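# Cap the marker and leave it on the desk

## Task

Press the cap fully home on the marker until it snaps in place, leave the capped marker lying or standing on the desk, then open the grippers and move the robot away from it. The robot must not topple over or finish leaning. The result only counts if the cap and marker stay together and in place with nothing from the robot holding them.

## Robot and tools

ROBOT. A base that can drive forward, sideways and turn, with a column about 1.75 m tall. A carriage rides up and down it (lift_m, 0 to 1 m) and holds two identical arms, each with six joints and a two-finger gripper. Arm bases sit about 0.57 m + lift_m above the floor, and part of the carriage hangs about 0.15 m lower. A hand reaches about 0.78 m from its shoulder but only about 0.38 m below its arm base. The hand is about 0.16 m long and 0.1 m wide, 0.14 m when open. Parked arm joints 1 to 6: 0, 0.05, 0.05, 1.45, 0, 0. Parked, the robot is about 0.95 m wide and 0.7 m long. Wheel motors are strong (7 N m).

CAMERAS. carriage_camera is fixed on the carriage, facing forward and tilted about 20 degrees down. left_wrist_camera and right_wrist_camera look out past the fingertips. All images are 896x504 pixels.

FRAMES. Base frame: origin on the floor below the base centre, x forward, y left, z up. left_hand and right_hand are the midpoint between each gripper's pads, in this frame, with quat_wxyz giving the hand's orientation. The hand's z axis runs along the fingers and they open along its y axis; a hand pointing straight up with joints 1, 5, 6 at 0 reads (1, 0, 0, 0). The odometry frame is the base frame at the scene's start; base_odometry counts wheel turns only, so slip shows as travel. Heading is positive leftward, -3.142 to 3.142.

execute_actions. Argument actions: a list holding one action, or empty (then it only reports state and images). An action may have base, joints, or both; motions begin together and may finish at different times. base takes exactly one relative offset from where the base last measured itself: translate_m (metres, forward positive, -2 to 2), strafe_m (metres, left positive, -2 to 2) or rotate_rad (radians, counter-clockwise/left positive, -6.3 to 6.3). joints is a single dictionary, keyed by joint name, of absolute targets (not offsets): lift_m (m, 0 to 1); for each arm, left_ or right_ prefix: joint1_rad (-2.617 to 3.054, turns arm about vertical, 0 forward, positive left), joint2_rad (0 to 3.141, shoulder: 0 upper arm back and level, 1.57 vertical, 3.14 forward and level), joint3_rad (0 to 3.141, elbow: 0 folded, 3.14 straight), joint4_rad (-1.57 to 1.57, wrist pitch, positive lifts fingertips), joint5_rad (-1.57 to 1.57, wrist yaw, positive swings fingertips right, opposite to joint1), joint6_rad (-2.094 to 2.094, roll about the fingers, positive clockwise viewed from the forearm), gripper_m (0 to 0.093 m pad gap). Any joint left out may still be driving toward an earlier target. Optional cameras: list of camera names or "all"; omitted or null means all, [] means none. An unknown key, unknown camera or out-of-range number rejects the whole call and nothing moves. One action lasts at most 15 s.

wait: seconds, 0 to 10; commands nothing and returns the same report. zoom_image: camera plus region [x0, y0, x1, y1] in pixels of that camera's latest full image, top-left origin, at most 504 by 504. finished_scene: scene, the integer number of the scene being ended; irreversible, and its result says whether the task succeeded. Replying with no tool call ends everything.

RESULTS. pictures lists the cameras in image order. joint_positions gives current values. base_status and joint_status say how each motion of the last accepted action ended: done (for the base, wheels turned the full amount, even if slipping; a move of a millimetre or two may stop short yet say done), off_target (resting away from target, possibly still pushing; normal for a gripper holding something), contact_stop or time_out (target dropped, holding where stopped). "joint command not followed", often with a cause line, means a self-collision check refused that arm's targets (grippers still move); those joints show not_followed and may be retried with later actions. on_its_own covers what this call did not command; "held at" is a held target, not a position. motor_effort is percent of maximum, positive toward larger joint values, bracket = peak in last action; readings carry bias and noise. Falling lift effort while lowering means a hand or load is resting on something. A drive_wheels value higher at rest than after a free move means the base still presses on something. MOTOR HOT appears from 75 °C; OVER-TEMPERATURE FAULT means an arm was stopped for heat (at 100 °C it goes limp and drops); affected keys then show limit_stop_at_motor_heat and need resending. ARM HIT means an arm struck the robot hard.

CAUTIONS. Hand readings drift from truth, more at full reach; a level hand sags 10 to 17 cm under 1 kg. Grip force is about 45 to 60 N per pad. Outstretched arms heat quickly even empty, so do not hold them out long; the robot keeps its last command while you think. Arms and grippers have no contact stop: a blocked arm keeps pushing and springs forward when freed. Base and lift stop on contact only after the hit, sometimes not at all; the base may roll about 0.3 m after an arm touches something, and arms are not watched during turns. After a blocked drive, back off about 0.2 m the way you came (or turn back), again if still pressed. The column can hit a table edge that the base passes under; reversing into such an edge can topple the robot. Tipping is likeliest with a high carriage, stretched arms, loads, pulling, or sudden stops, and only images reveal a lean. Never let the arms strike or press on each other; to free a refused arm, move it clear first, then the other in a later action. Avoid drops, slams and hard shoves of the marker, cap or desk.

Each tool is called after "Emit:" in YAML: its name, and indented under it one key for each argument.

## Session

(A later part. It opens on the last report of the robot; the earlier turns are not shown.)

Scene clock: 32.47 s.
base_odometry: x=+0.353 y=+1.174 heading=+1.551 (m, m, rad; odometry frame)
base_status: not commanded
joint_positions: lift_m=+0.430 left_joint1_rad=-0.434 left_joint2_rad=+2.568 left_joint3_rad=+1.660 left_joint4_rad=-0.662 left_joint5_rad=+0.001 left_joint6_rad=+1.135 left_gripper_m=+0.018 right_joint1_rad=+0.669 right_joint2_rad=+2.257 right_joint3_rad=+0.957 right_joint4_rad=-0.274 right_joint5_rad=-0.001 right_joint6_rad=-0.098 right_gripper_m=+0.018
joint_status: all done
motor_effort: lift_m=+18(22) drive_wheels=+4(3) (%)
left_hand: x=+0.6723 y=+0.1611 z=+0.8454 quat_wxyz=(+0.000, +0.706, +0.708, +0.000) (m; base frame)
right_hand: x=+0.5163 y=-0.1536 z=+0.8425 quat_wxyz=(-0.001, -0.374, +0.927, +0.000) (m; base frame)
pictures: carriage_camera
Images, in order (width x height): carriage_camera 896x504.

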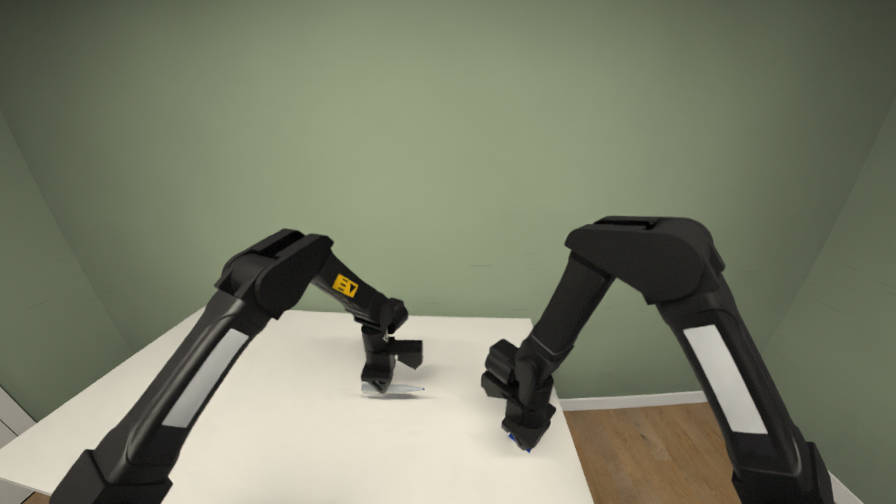

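Emit:
execute_actions:
  actions:
    - {"joints": {"left_joint1_rad": -0.445, "left_joint2_rad": 2.95, "left_joint3_rad": 1.735, "left_joint4_rad": -0.33, "left_joint5_rad": 1.57, "left_joint6_rad": 1.575, "right_joint1_rad": 0.245, "right_joint2_rad": 2.322, "right_joint3_rad": 1.175, "right_joint4_rad": -0.413, "right_joint5_rad": -1.57, "right_joint6_rad": -1.577}}

Scene clock: 34.57 s.
base_odometry: x=+0.353 y=+1.174 heading=+1.551 (m, m, rad; odometry frame)
base_status: not commanded
joint_positions: lift_m=+0.430 left_joint1_rad=-0.437 left_joint2_rad=+2.954 left_joint3_rad=+1.735 left_joint4_rad=-0.327 left_joint5_rad=+1.312 left_joint6_rad=+1.570 left_gripper_m=+0.018 right_joint1_rad=+0.241 right_joint2_rad=+2.324 right_joint3_rad=+1.162 right_joint4_rad=-0.400 right_joint5_rad=-1.276 right_joint6_rad=-1.336 right_gripper_m=+0.018
joint_status: left_joint1_rad not_followed (moved -0.003 of -0.011); left_joint2_rad not_followed (moved +0.387 of +0.382); left_joint3_rad not_followed (moved +0.075 of +0.075); left_joint4_rad not_followed (moved +0.335 of +0.332); left_joint5_rad not_followed (moved +1.311 of +1.569); left_joint6_rad not_followed (moved +0.435 of +0.440); right_joint1_rad not_followed (moved -0.428 of -0.424); right_joint2_rad not_followed (moved +0.068 of +0.065); right_joint3_rad not_followed (moved +0.205 of +0.218); right_joint4_rad not_followed (moved -0.127 of -0.139); right_joint5_rad not_followed (moved -1.275 of -1.569); right_joint6_rad not_followed (moved -1.238 of -1.479)
motor_effort: lift_m=+18(18) drive_wheels=-7(4) (%)
left_hand: x=+0.5860 y=+0.0165 z=+0.8260 quat_wxyz=(+0.335, +0.672, +0.420, -0.510) (m; base frame)
right_hand: x=+0.5778 y=-0.1019 z=+0.9718 quat_wxyz=(+0.313, -0.571, +0.565, +0.507) (m; base frame)
pictures: carriage_camera, left_wrist_camera, right_wrist_camera
joint command not followed: on one or more control steps a check withheld the commanded joint targets of the left arm, and it was not sent them on those steps. On the call's last step the targets were still withheld.
cause: the commanded joint targets would bring two parts of the arm too close to each other (its wrist (the part past joint 4) and its wrist camera, with left_joint5_rad and left_joint6_rad between them); next, command targets that bring no two parts of the arm closer together.
joint command not followed: on one or more control steps a check withheld the commanded joint targets of the right arm, and it was not sent them on those steps. On the call's last step the targets were still withheld.
cause: the commanded joint targets would bring two parts of the arm too close to each other (its wrist (the part past joint 4) and its wrist camera, with right_joint5_rad and right_joint6_rad between them); next, command targets that bring no two parts of the arm closer together.
Images, in order (width x height): carriage_camera 896x504, left_wrist_camera 896x504, right_wrist_camera 896x504.

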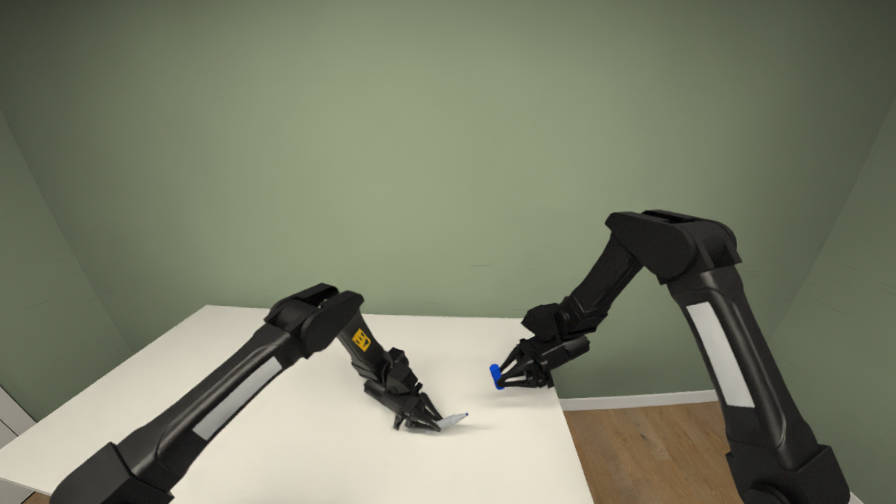

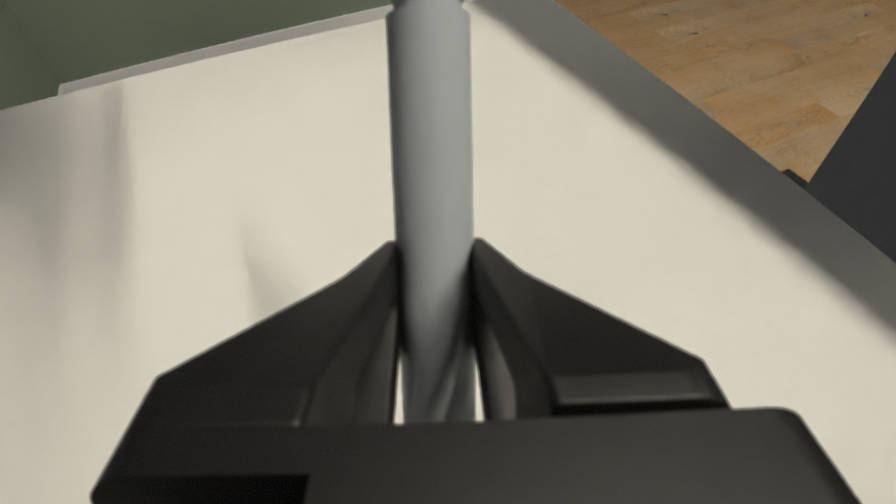

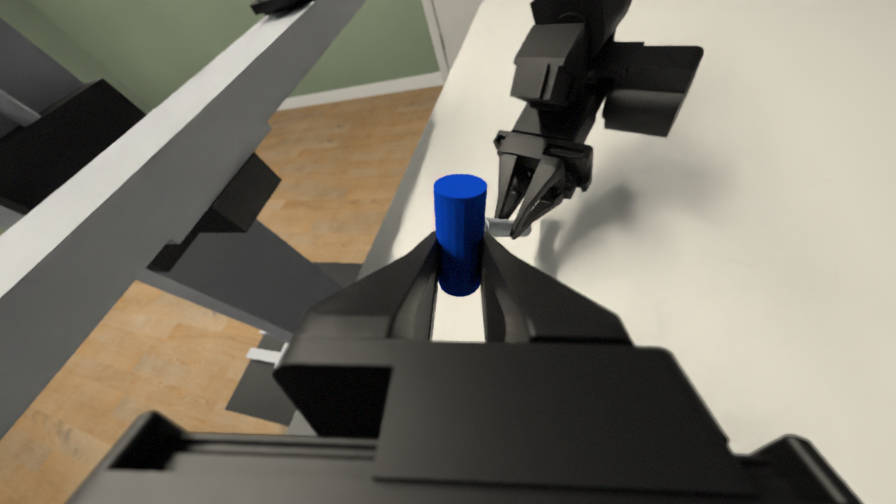

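Emit:
execute_actions:
  actions:
    - {"base": {"strafe_m": 0.15}, "joints": {"left_joint1_rad": -0.4, "left_joint2_rad": 2.78, "left_joint3_rad": 1.775, "left_joint4_rad": -0.025, "left_joint5_rad": 0.495, "left_joint6_rad": 0.696, "right_joint1_rad": 0.262, "right_joint2_rad": 2.445, "right_joint3_rad": 1.27, "right_joint4_rad": -0.378, "right_joint5_rad": 0.0, "right_joint6_rad": 1.838}}

Scene clock: 40.93 s.
base_odometry: x=+0.203 y=+1.177 heading=+1.551 (m, m, rad; odometry frame)
base_status: done
joint_positions: lift_m=+0.430 left_joint1_rad=-0.405 left_joint2_rad=+2.802 left_joint3_rad=+1.753 left_joint4_rad=-0.044 left_joint5_rad=+0.493 left_joint6_rad=+0.701 left_gripper_m=+0.018 right_joint1_rad=+0.258 right_joint2_rad=+2.420 right_joint3_rad=+1.238 right_joint4_rad=-0.386 right_joint5_rad=-0.008 right_joint6_rad=+1.831 right_gripper_m=+0.019
joint_status: all done
motor_effort: lift_m=+18(18) drive_wheels=-4(13) (%)
left_hand: x=+0.7435 y=+0.0557 z=+0.8093 quat_wxyz=(+0.262, +0.544, +0.771, -0.201) (m; base frame)
right_hand: x=+0.6280 y=-0.2511 z=+0.8287 quat_wxyz=(-0.003, +0.708, +0.706, +0.003) (m; base frame)
pictures: carriage_camera, left_wrist_camera, right_wrist_camera
joint command not followed: on one or more control steps a check withheld the commanded joint targets of the left arm, and it was not sent them on those steps.
cause: the commanded joint targets would bring two parts of the arm too close to each other (its forearm (the part past joint 3) and its wrist camera, with the joints from left_joint4_rad to left_joint6_rad between them); next, command targets that bring no two parts of the arm closer together.
joint command not followed: on one or more control steps a check withheld the commanded joint targets of the right arm, and it was not sent them on those steps.
cause: the commanded joint targets would bring two parts of the arm too close to each other (its forearm (the part past joint 3) and its wrist camera, with the joints from right_joint4_rad to right_joint6_rad between them); next, command targets that bring no two parts of the arm closer together.
Images, in order (width x height): carriage_camera 896x504, left_wrist_camera 896x504, right_wrist_camera 896x504.

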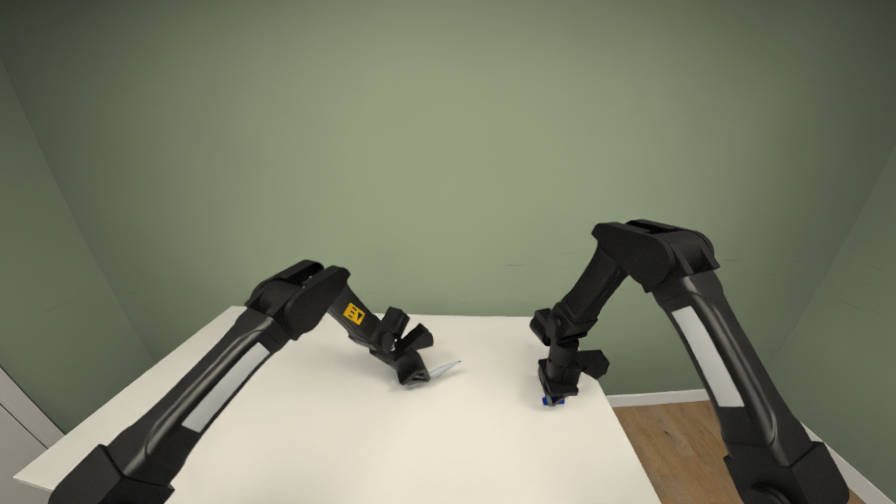

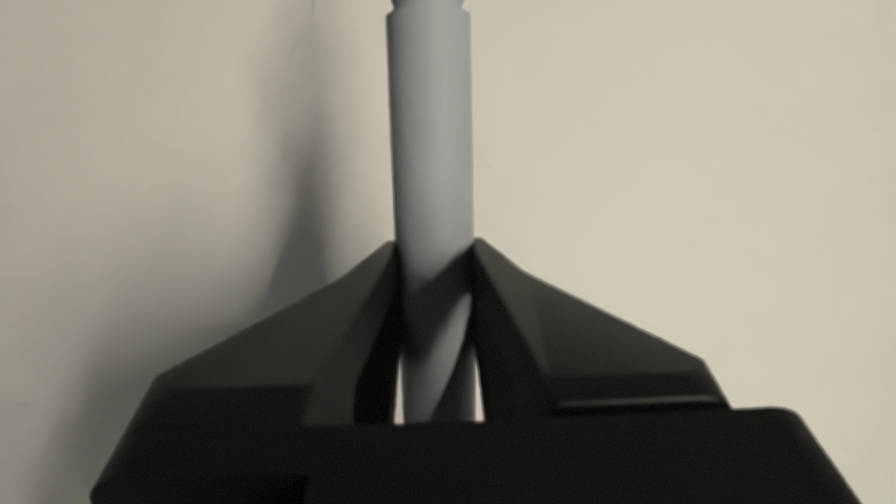

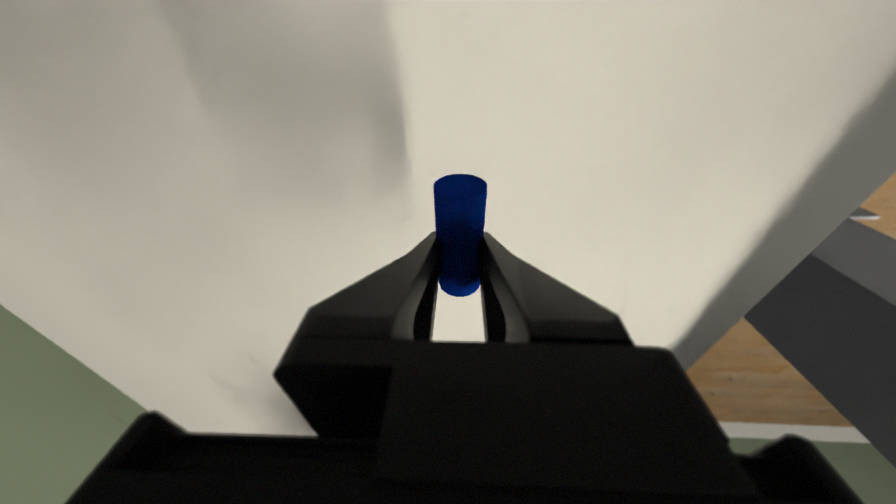

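Emit:
execute_actions:
  actions:
    - {"joints": {"lift_m": 0.38, "left_joint1_rad": -0.746, "left_joint2_rad": 2.766, "left_joint3_rad": 1.787, "left_joint4_rad": -0.012, "left_joint5_rad": 0.495, "left_joint6_rad": 0.696}}

Scene clock: 42.40 s.
base_odometry: x=+0.203 y=+1.177 heading=+1.551 (m, m, rad; odometry frame)
base_status: not commanded
joint_positions: lift_m=+0.380 left_joint1_rad=-0.746 left_joint2_rad=+2.777 left_joint3_rad=+1.778 left_joint4_rad=-0.019 left_joint5_rad=+0.496 left_joint6_rad=+0.700 left_gripper_m=+0.018 right_joint1_rad=+0.258 right_joint2_rad=+2.447 right_joint3_rad=+1.247 right_joint4_rad=-0.382 right_joint5_rad=-0.006 right_joint6_rad=+1.831 right_gripper_m=+0.019
joint_status: all done
motor_effort: lift_m=+17(17) drive_wheels=+0(4) (%)
left_hand: x=+0.6347 y=-0.0991 z=+0.7829 quat_wxyz=(+0.259, +0.667, +0.655, -0.242) (m; base frame)
right_hand: x=+0.6259 y=-0.2519 z=+0.7709 quat_wxyz=(-0.005, +0.708, +0.706, -0.003) (m; base frame)
pictures: carriage_camera, left_wrist_camera, right_wrist_camera
Images, in order (width x height): carriage_camera 896x504, left_wrist_camera 896x504, right_wrist_camera 896x504.

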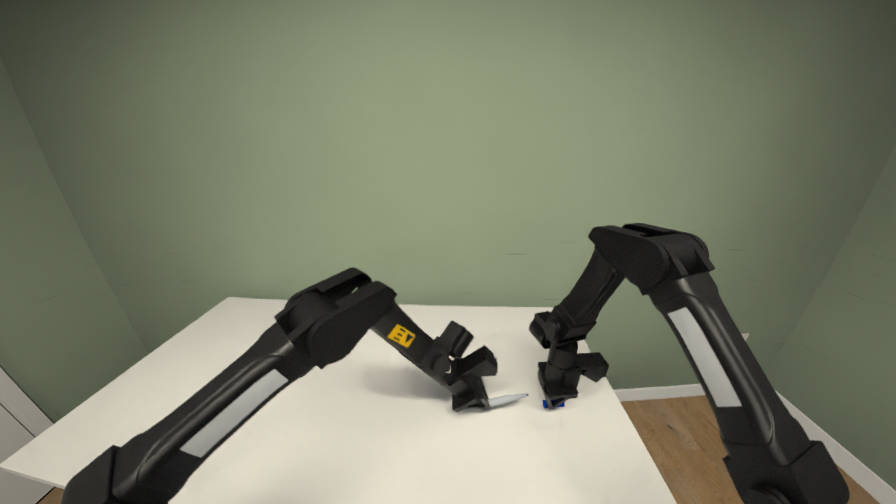

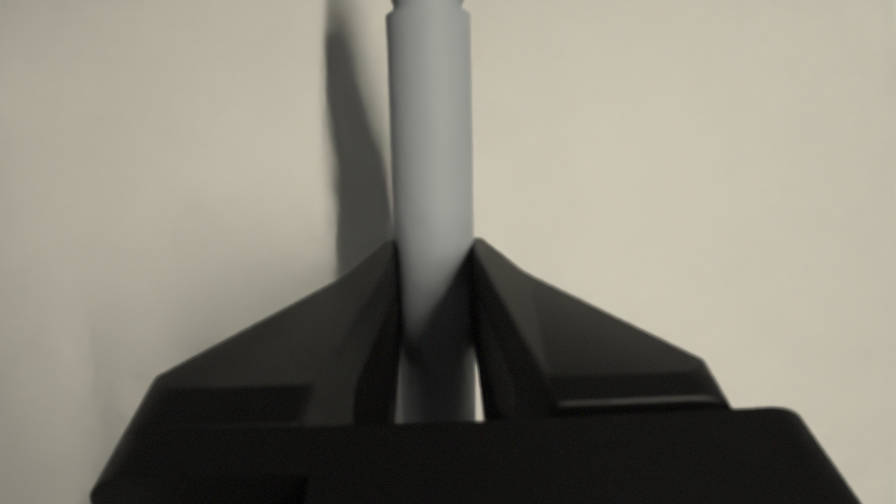

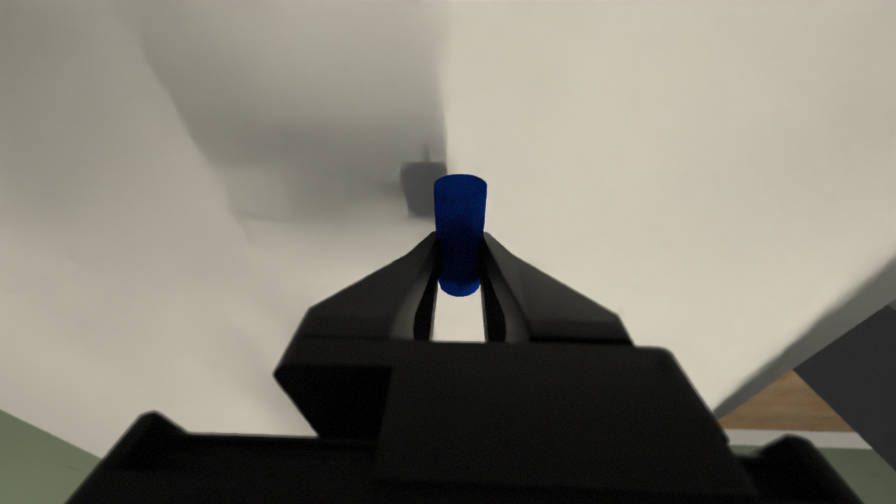

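Emit:
zoom_image:
  camera: "carriage_camera"
  region: [420, 340, 620, 440]

Region (420, 340, 620, 440) of carriage_camera's 896x504 image, scaled by 2.520, with more detail than that image has.

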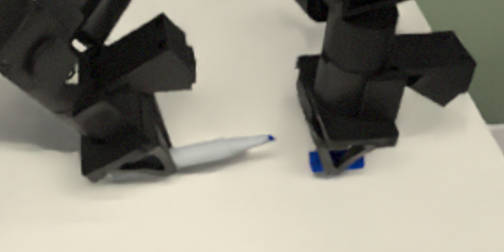

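Emit:
execute_actions:
  actions:
    - {"joints": {"lift_m": 0.357, "left_joint2_rad": 2.785}}

Emit:
zoom_image:
  camera: "carriage_camera"
  region: [420, 340, 620, 440]

Scene clock: 43.20 s.
base_odometry: x=+0.203 y=+1.177 heading=+1.551 (m, m, rad; odometry frame)
base_status: not commanded
joint_positions: lift_m=+0.357 left_joint1_rad=-0.746 left_joint2_rad=+2.781 left_joint3_rad=+1.778 left_joint4_rad=-0.006 left_joint5_rad=+0.504 left_joint6_rad=+0.699 left_gripper_m=+0.018 right_joint1_rad=+0.258 right_joint2_rad=+2.449 right_joint3_rad=+1.247 right_joint4_rad=-0.380 right_joint5_rad=-0.006 right_joint6_rad=+1.831 right_gripper_m=+0.019
joint_status: all done
motor_effort: lift_m=+15(17) drive_wheels=-1(1) (%)
left_hand: x=+0.6349 y=-0.1008 z=+0.7603 quat_wxyz=(+0.263, +0.667, +0.653, -0.246) (m; base frame)
right_hand: x=+0.6256 y=-0.2521 z=+0.7472 quat_wxyz=(-0.005, +0.708, +0.706, -0.003) (m; base frame)
pictures: carriage_camera, left_wrist_camera, right_wrist_camera
Images, in order (width x height): carriage_camera 896x504, left_wrist_camera 896x504, right_wrist_camera 896x504.

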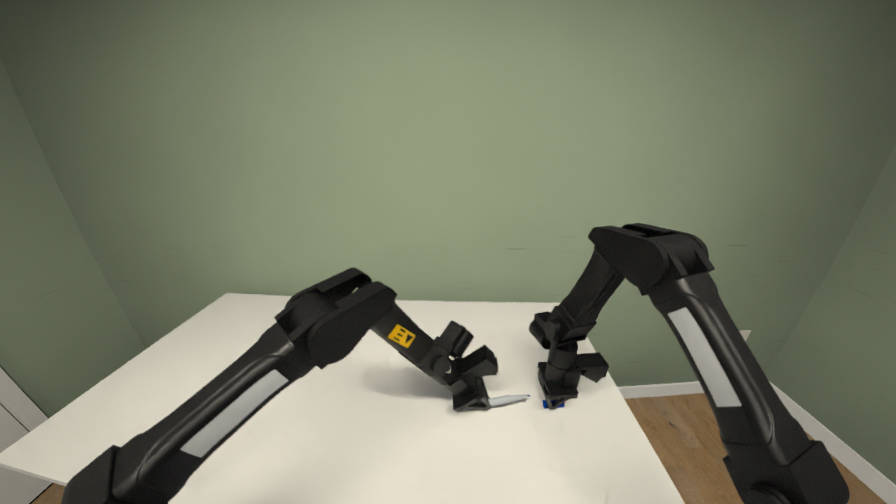

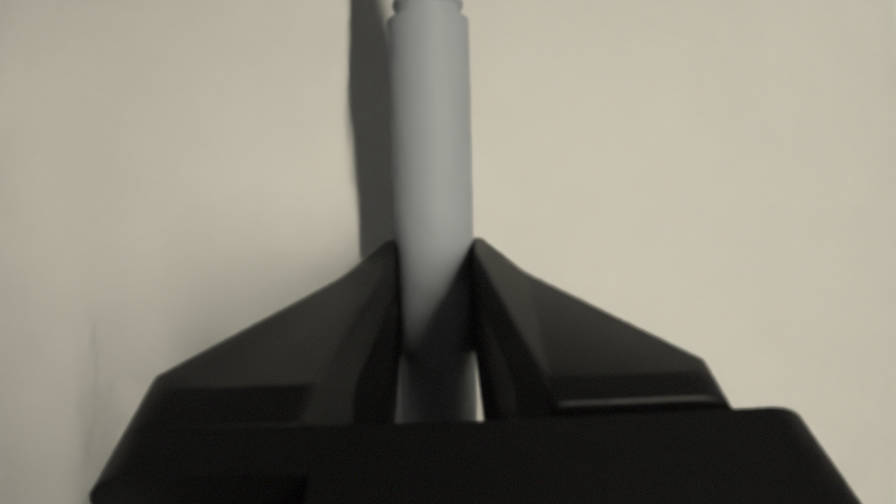

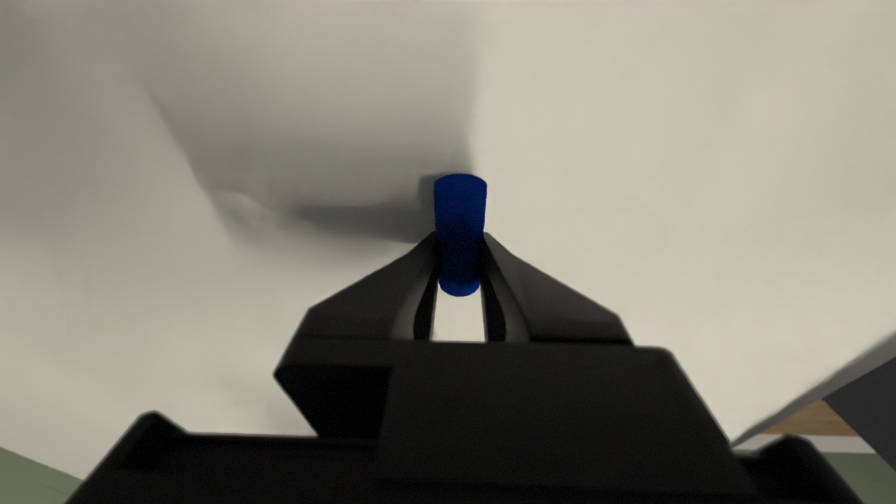

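Region (420, 340, 620, 440) of carriage_camera's 896x504 image, scaled by 2.520, with more detail than that image has.

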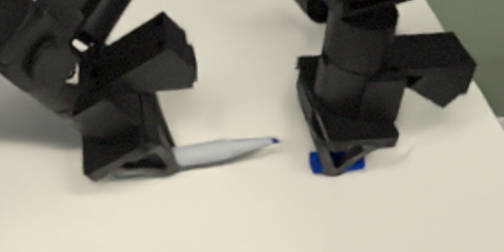

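Emit:
execute_actions:
  actions:
    - {"joints": {"left_gripper_m": 0.03}}

Emit:
zoom_image:
  camera: "carriage_camera"
  region: [420, 340, 620, 440]

Scene clock: 43.83 s.
base_odometry: x=+0.203 y=+1.177 heading=+1.551 (m, m, rad; odometry frame)
base_status: not commanded
joint_positions: lift_m=+0.357 left_joint1_rad=-0.746 left_joint2_rad=+2.783 left_joint3_rad=+1.778 left_joint4_rad=-0.009 left_joint5_rad=+0.500 left_joint6_rad=+0.698 left_gripper_m=+0.030 right_joint1_rad=+0.258 right_joint2_rad=+2.449 right_joint3_rad=+1.247 right_joint4_rad=-0.380 right_joint5_rad=-0.006 right_joint6_rad=+1.831 right_gripper_m=+0.019
joint_status: all done
motor_effort: lift_m=+16(15) drive_wheels=-1(1) (%)
left_hand: x=+0.6344 y=-0.0997 z=+0.7585 quat_wxyz=(+0.260, +0.667, +0.654, -0.244) (m; base frame)
right_hand: x=+0.6256 y=-0.2521 z=+0.7472 quat_wxyz=(-0.005, +0.708, +0.706, -0.003) (m; base frame)
pictures: carriage_camera, left_wrist_camera, right_wrist_camera
Images, in order (width x height): carriage_camera 896x504, left_wrist_camera 896x504, right_wrist_camera 896x504.

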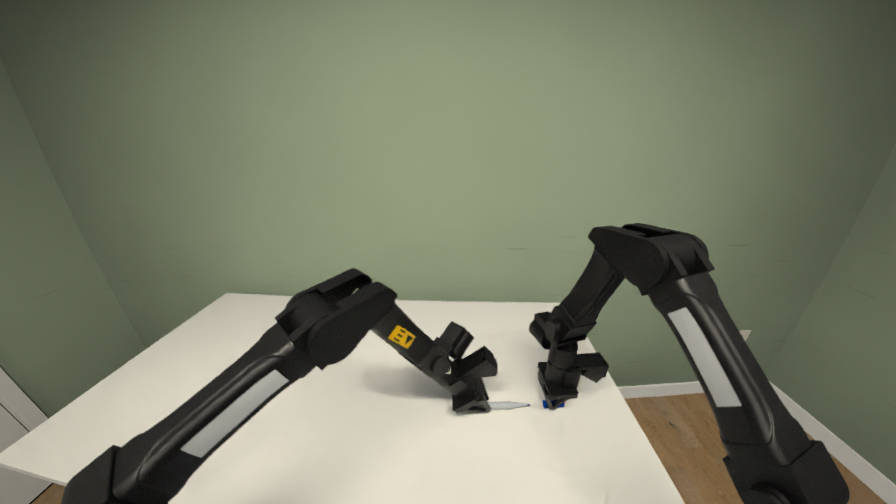

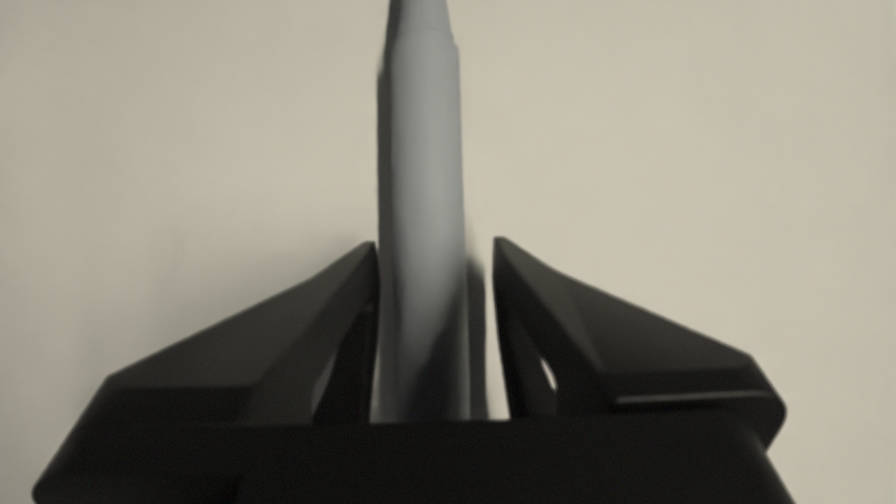

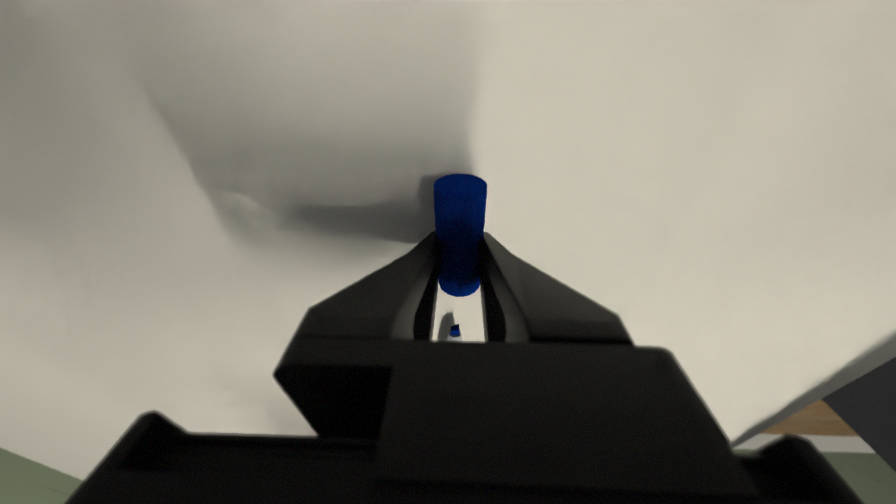

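Region (420, 340, 620, 440) of carriage_camera's 896x504 image, scaled by 2.520, with more detail than that image has.

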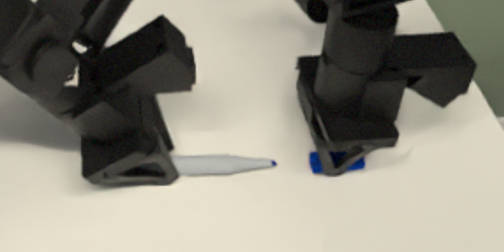

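Emit:
execute_actions:
  actions:
    - {"joints": {"left_joint1_rad": -0.711, "left_joint2_rad": 2.778, "left_joint3_rad": 1.735, "left_joint4_rad": 0.005, "left_joint5_rad": 0.523, "left_joint6_rad": 0.717, "left_gripper_m": 0.035}}

Emit:
zoom_image:
  camera: "carriage_camera"
  region: [420, 340, 620, 440]

Scene clock: 45.13 s.
base_odometry: x=+0.203 y=+1.177 heading=+1.551 (m, m, rad; odometry frame)
base_status: not commanded
joint_positions: lift_m=+0.357 left_joint1_rad=-0.713 left_joint2_rad=+2.783 left_joint3_rad=+1.743 left_joint4_rad=-0.002 left_joint5_rad=+0.522 left_joint6_rad=+0.714 left_gripper_m=+0.035 right_joint1_rad=+0.258 right_joint2_rad=+2.449 right_joint3_rad=+1.247 right_joint4_rad=-0.380 right_joint5_rad=-0.006 right_joint6_rad=+1.831 right_gripper_m=+0.019
joint_status: all done
motor_effort: lift_m=+15(16) drive_wheels=+0(1) (%)
left_hand: x=+0.6371 y=-0.0820 z=+0.7505 quat_wxyz=(+0.253, +0.661, +0.661, -0.249) (m; base frame)
right_hand: x=+0.6256 y=-0.2521 z=+0.7472 quat_wxyz=(-0.005, +0.708, +0.706, -0.003) (m; base frame)
pictures: carriage_camera, left_wrist_camera, right_wrist_camera
Images, in order (width x height): carriage_camera 896x504, left_wrist_camera 896x504, right_wrist_camera 896x504.

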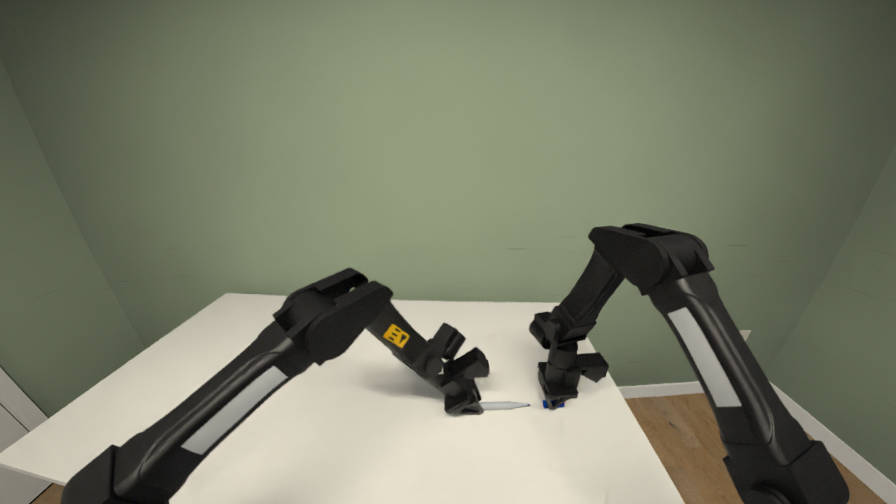

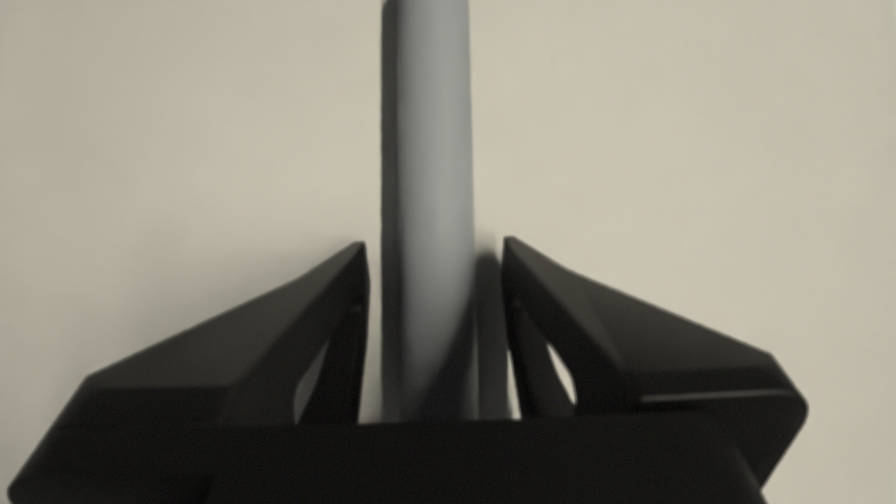

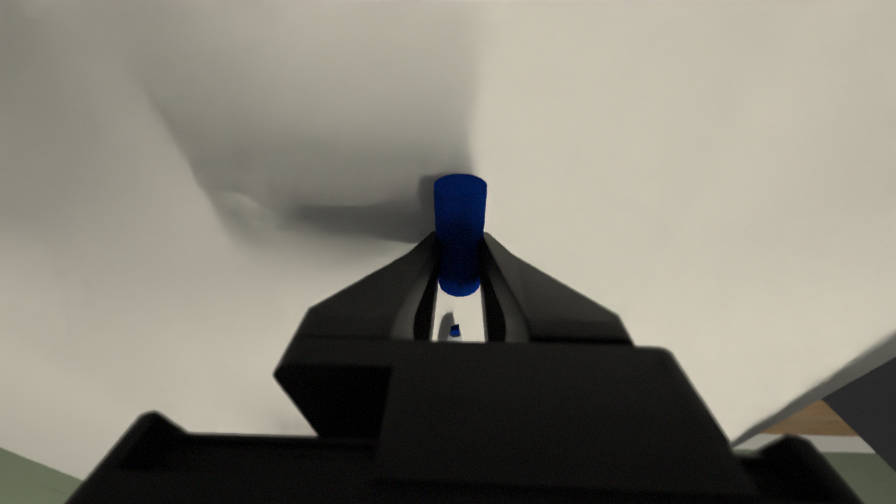

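Region (420, 340, 620, 440) of carriage_camera's 896x504 image, scaled by 2.520, with more detail than that image has.

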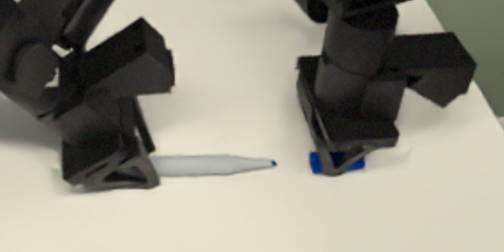

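Emit:
execute_actions:
  actions:
    - {"joints": {"lift_m": 0.3535}}
  cameras: []

Emit:
execute_actions:
  actions:
    - {"joints": {"left_gripper_m": 0.0}}

Emit:
zoom_image:
  camera: "carriage_camera"
  region: [420, 340, 620, 440]

Scene clock: 45.63 s.
base_odometry: x=+0.203 y=+1.177 heading=+1.551 (m, m, rad; odometry frame)
base_status: not commanded
joint_positions: lift_m=+0.354 left_joint1_rad=-0.713 left_joint2_rad=+2.783 left_joint3_rad=+1.743 left_joint4_rad=+0.009 left_joint5_rad=+0.530 left_joint6_rad=+0.714 left_gripper_m=+0.035 right_joint1_rad=+0.258 right_joint2_rad=+2.445 right_joint3_rad=+1.247 right_joint4_rad=-0.382 right_joint5_rad=-0.005 right_joint6_rad=+1.831 right_gripper_m=+0.019
joint_status: all done
motor_effort: lift_m=+15(15) drive_wheels=-3(3) (%)
left_hand: x=+0.6377 y=-0.0841 z=+0.7491 quat_wxyz=(+0.257, +0.662, +0.658, -0.252) (m; base frame)
right_hand: x=+0.6264 y=-0.2520 z=+0.7453 quat_wxyz=(-0.005, +0.708, +0.706, -0.003) (m; base frame)
pictures: none
No camera images: the call's "cameras" was empty. Leave "cameras" out to get every camera's image.

Scene clock: 46.17 s.
base_odometry: x=+0.203 y=+1.177 heading=+1.551 (m, m, rad; odometry frame)
base_status: not commanded
joint_positions: lift_m=+0.354 left_joint1_rad=-0.713 left_joint2_rad=+2.783 left_joint3_rad=+1.743 left_joint4_rad=+0.009 left_joint5_rad=+0.530 left_joint6_rad=+0.714 left_gripper_m=+0.018 right_joint1_rad=+0.258 right_joint2_rad=+2.445 right_joint3_rad=+1.247 right_joint4_rad=-0.382 right_joint5_rad=-0.005 right_joint6_rad=+1.831 right_gripper_m=+0.019
joint_status: left_gripper_m off_target (ended at +0.018, target +0.000)
motor_effort: lift_m=+14(14) drive_wheels=-3(2) (%)
left_hand: x=+0.6377 y=-0.0841 z=+0.7491 quat_wxyz=(+0.257, +0.662, +0.658, -0.252) (m; base frame)
right_hand: x=+0.6264 y=-0.2520 z=+0.7453 quat_wxyz=(-0.005, +0.708, +0.706, -0.003) (m; base frame)
pictures: carriage_camera, left_wrist_camera, right_wrist_camera
Images, in order (width x height): carriage_camera 896x504, left_wrist_camera 896x504, right_wrist_camera 896x504.

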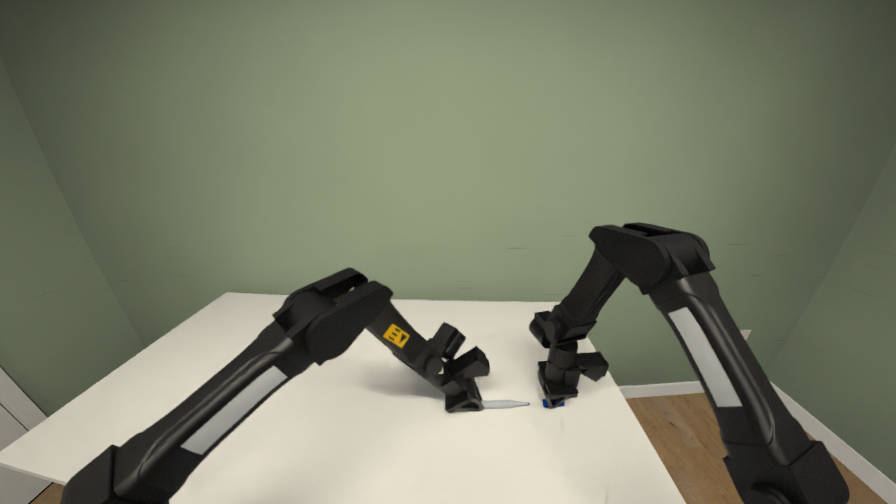

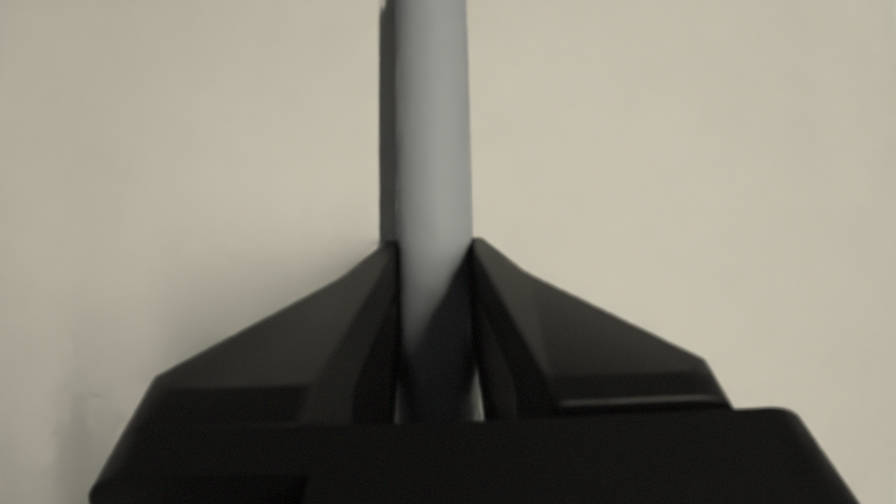

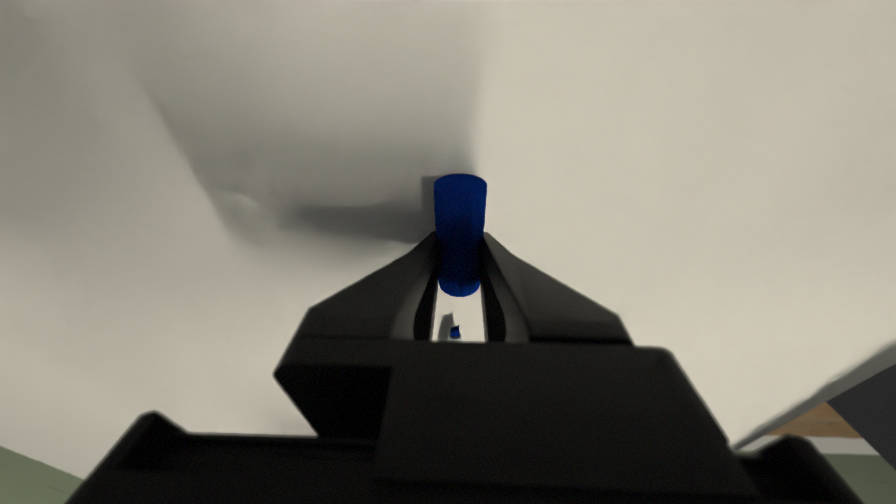

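Region (420, 340, 620, 440) of carriage_camera's 896x504 image, scaled by 2.520, with more detail than that image has.

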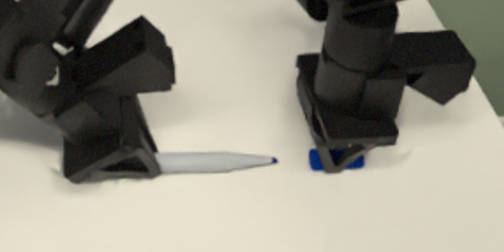

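Emit:
execute_actions:
  actions:
    - {"joints": {"right_joint1_rad": 0.332, "right_joint2_rad": 2.461, "right_joint3_rad": 1.326, "right_joint4_rad": -0.42, "right_joint5_rad": 0.0, "right_joint6_rad": 1.908}}

Emit:
zoom_image:
  camera: "carriage_camera"
  region: [420, 340, 620, 440]

Emit:
zoom_image:
  camera: "right_wrist_camera"
  region: [400, 230, 520, 350]

Scene clock: 47.07 s.
base_odometry: x=+0.203 y=+1.177 heading=+1.551 (m, m, rad; odometry frame)
base_status: not commanded
joint_positions: lift_m=+0.354 left_joint1_rad=-0.713 left_joint2_rad=+2.783 left_joint3_rad=+1.743 left_joint4_rad=+0.010 left_joint5_rad=+0.530 left_joint6_rad=+0.714 left_gripper_m=+0.018 right_joint1_rad=+0.338 right_joint2_rad=+2.450 right_joint3_rad=+1.305 right_joint4_rad=-0.416 right_joint5_rad=-0.002 right_joint6_rad=+1.900 right_gripper_m=+0.019
joint_status: all done
motor_effort: lift_m=+15(15) drive_wheels=-3(0) (%)
left_hand: x=+0.6378 y=-0.0842 z=+0.7492 quat_wxyz=(+0.258, +0.662, +0.657, -0.252) (m; base frame)
right_hand: x=+0.6332 y=-0.2191 z=+0.7524 quat_wxyz=(+0.001, +0.704, +0.710, +0.005) (m; base frame)
pictures: carriage_camera, left_wrist_camera, right_wrist_camera
Images, in order (width x height): carriage_camera 896x504, left_wrist_camera 896x504, right_wrist_camera 896x504.

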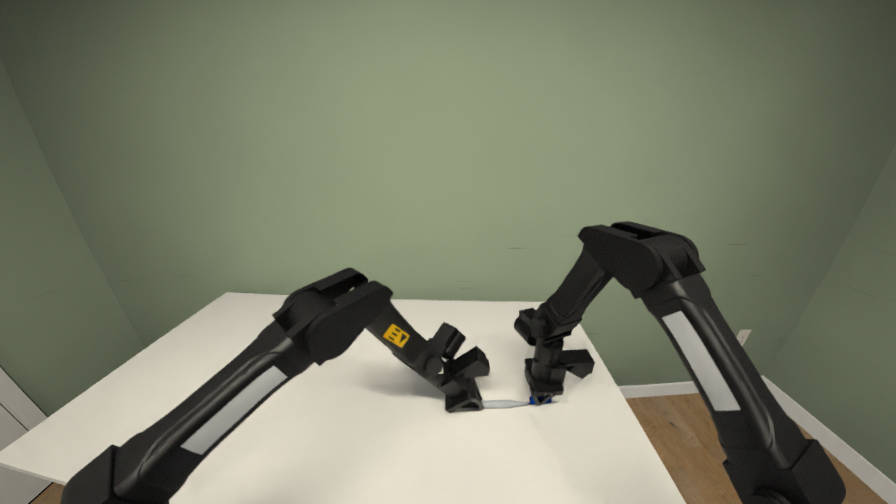

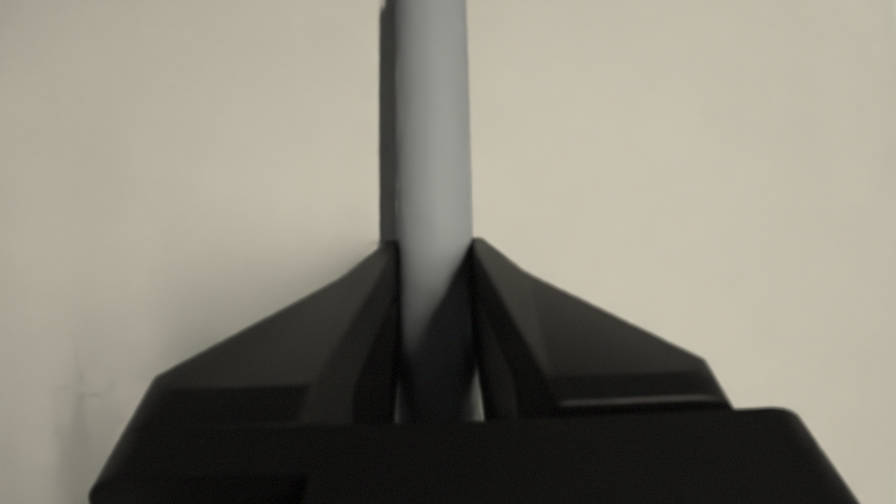

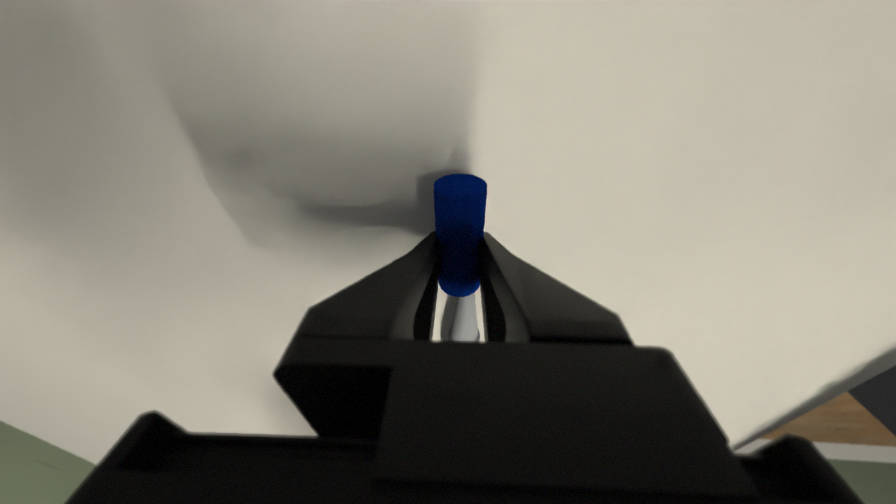

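Region (420, 340, 620, 440) of carriage_camera's 896x504 image, scaled by 2.520, with more detail than that image has.

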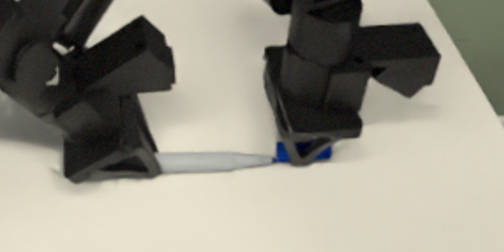

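Region (400, 230, 520, 350) of right_wrist_camera's 896x504 image, scaled by 4.200, with more detail than that image has.

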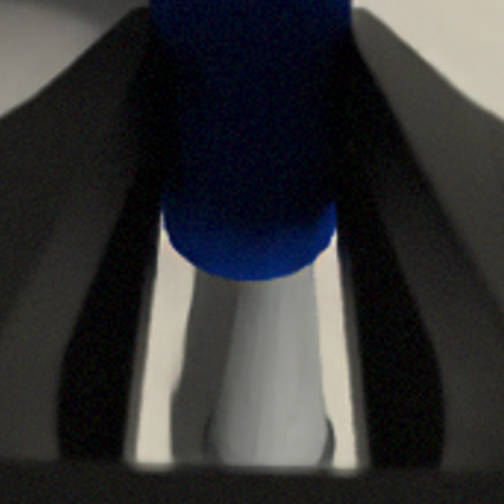

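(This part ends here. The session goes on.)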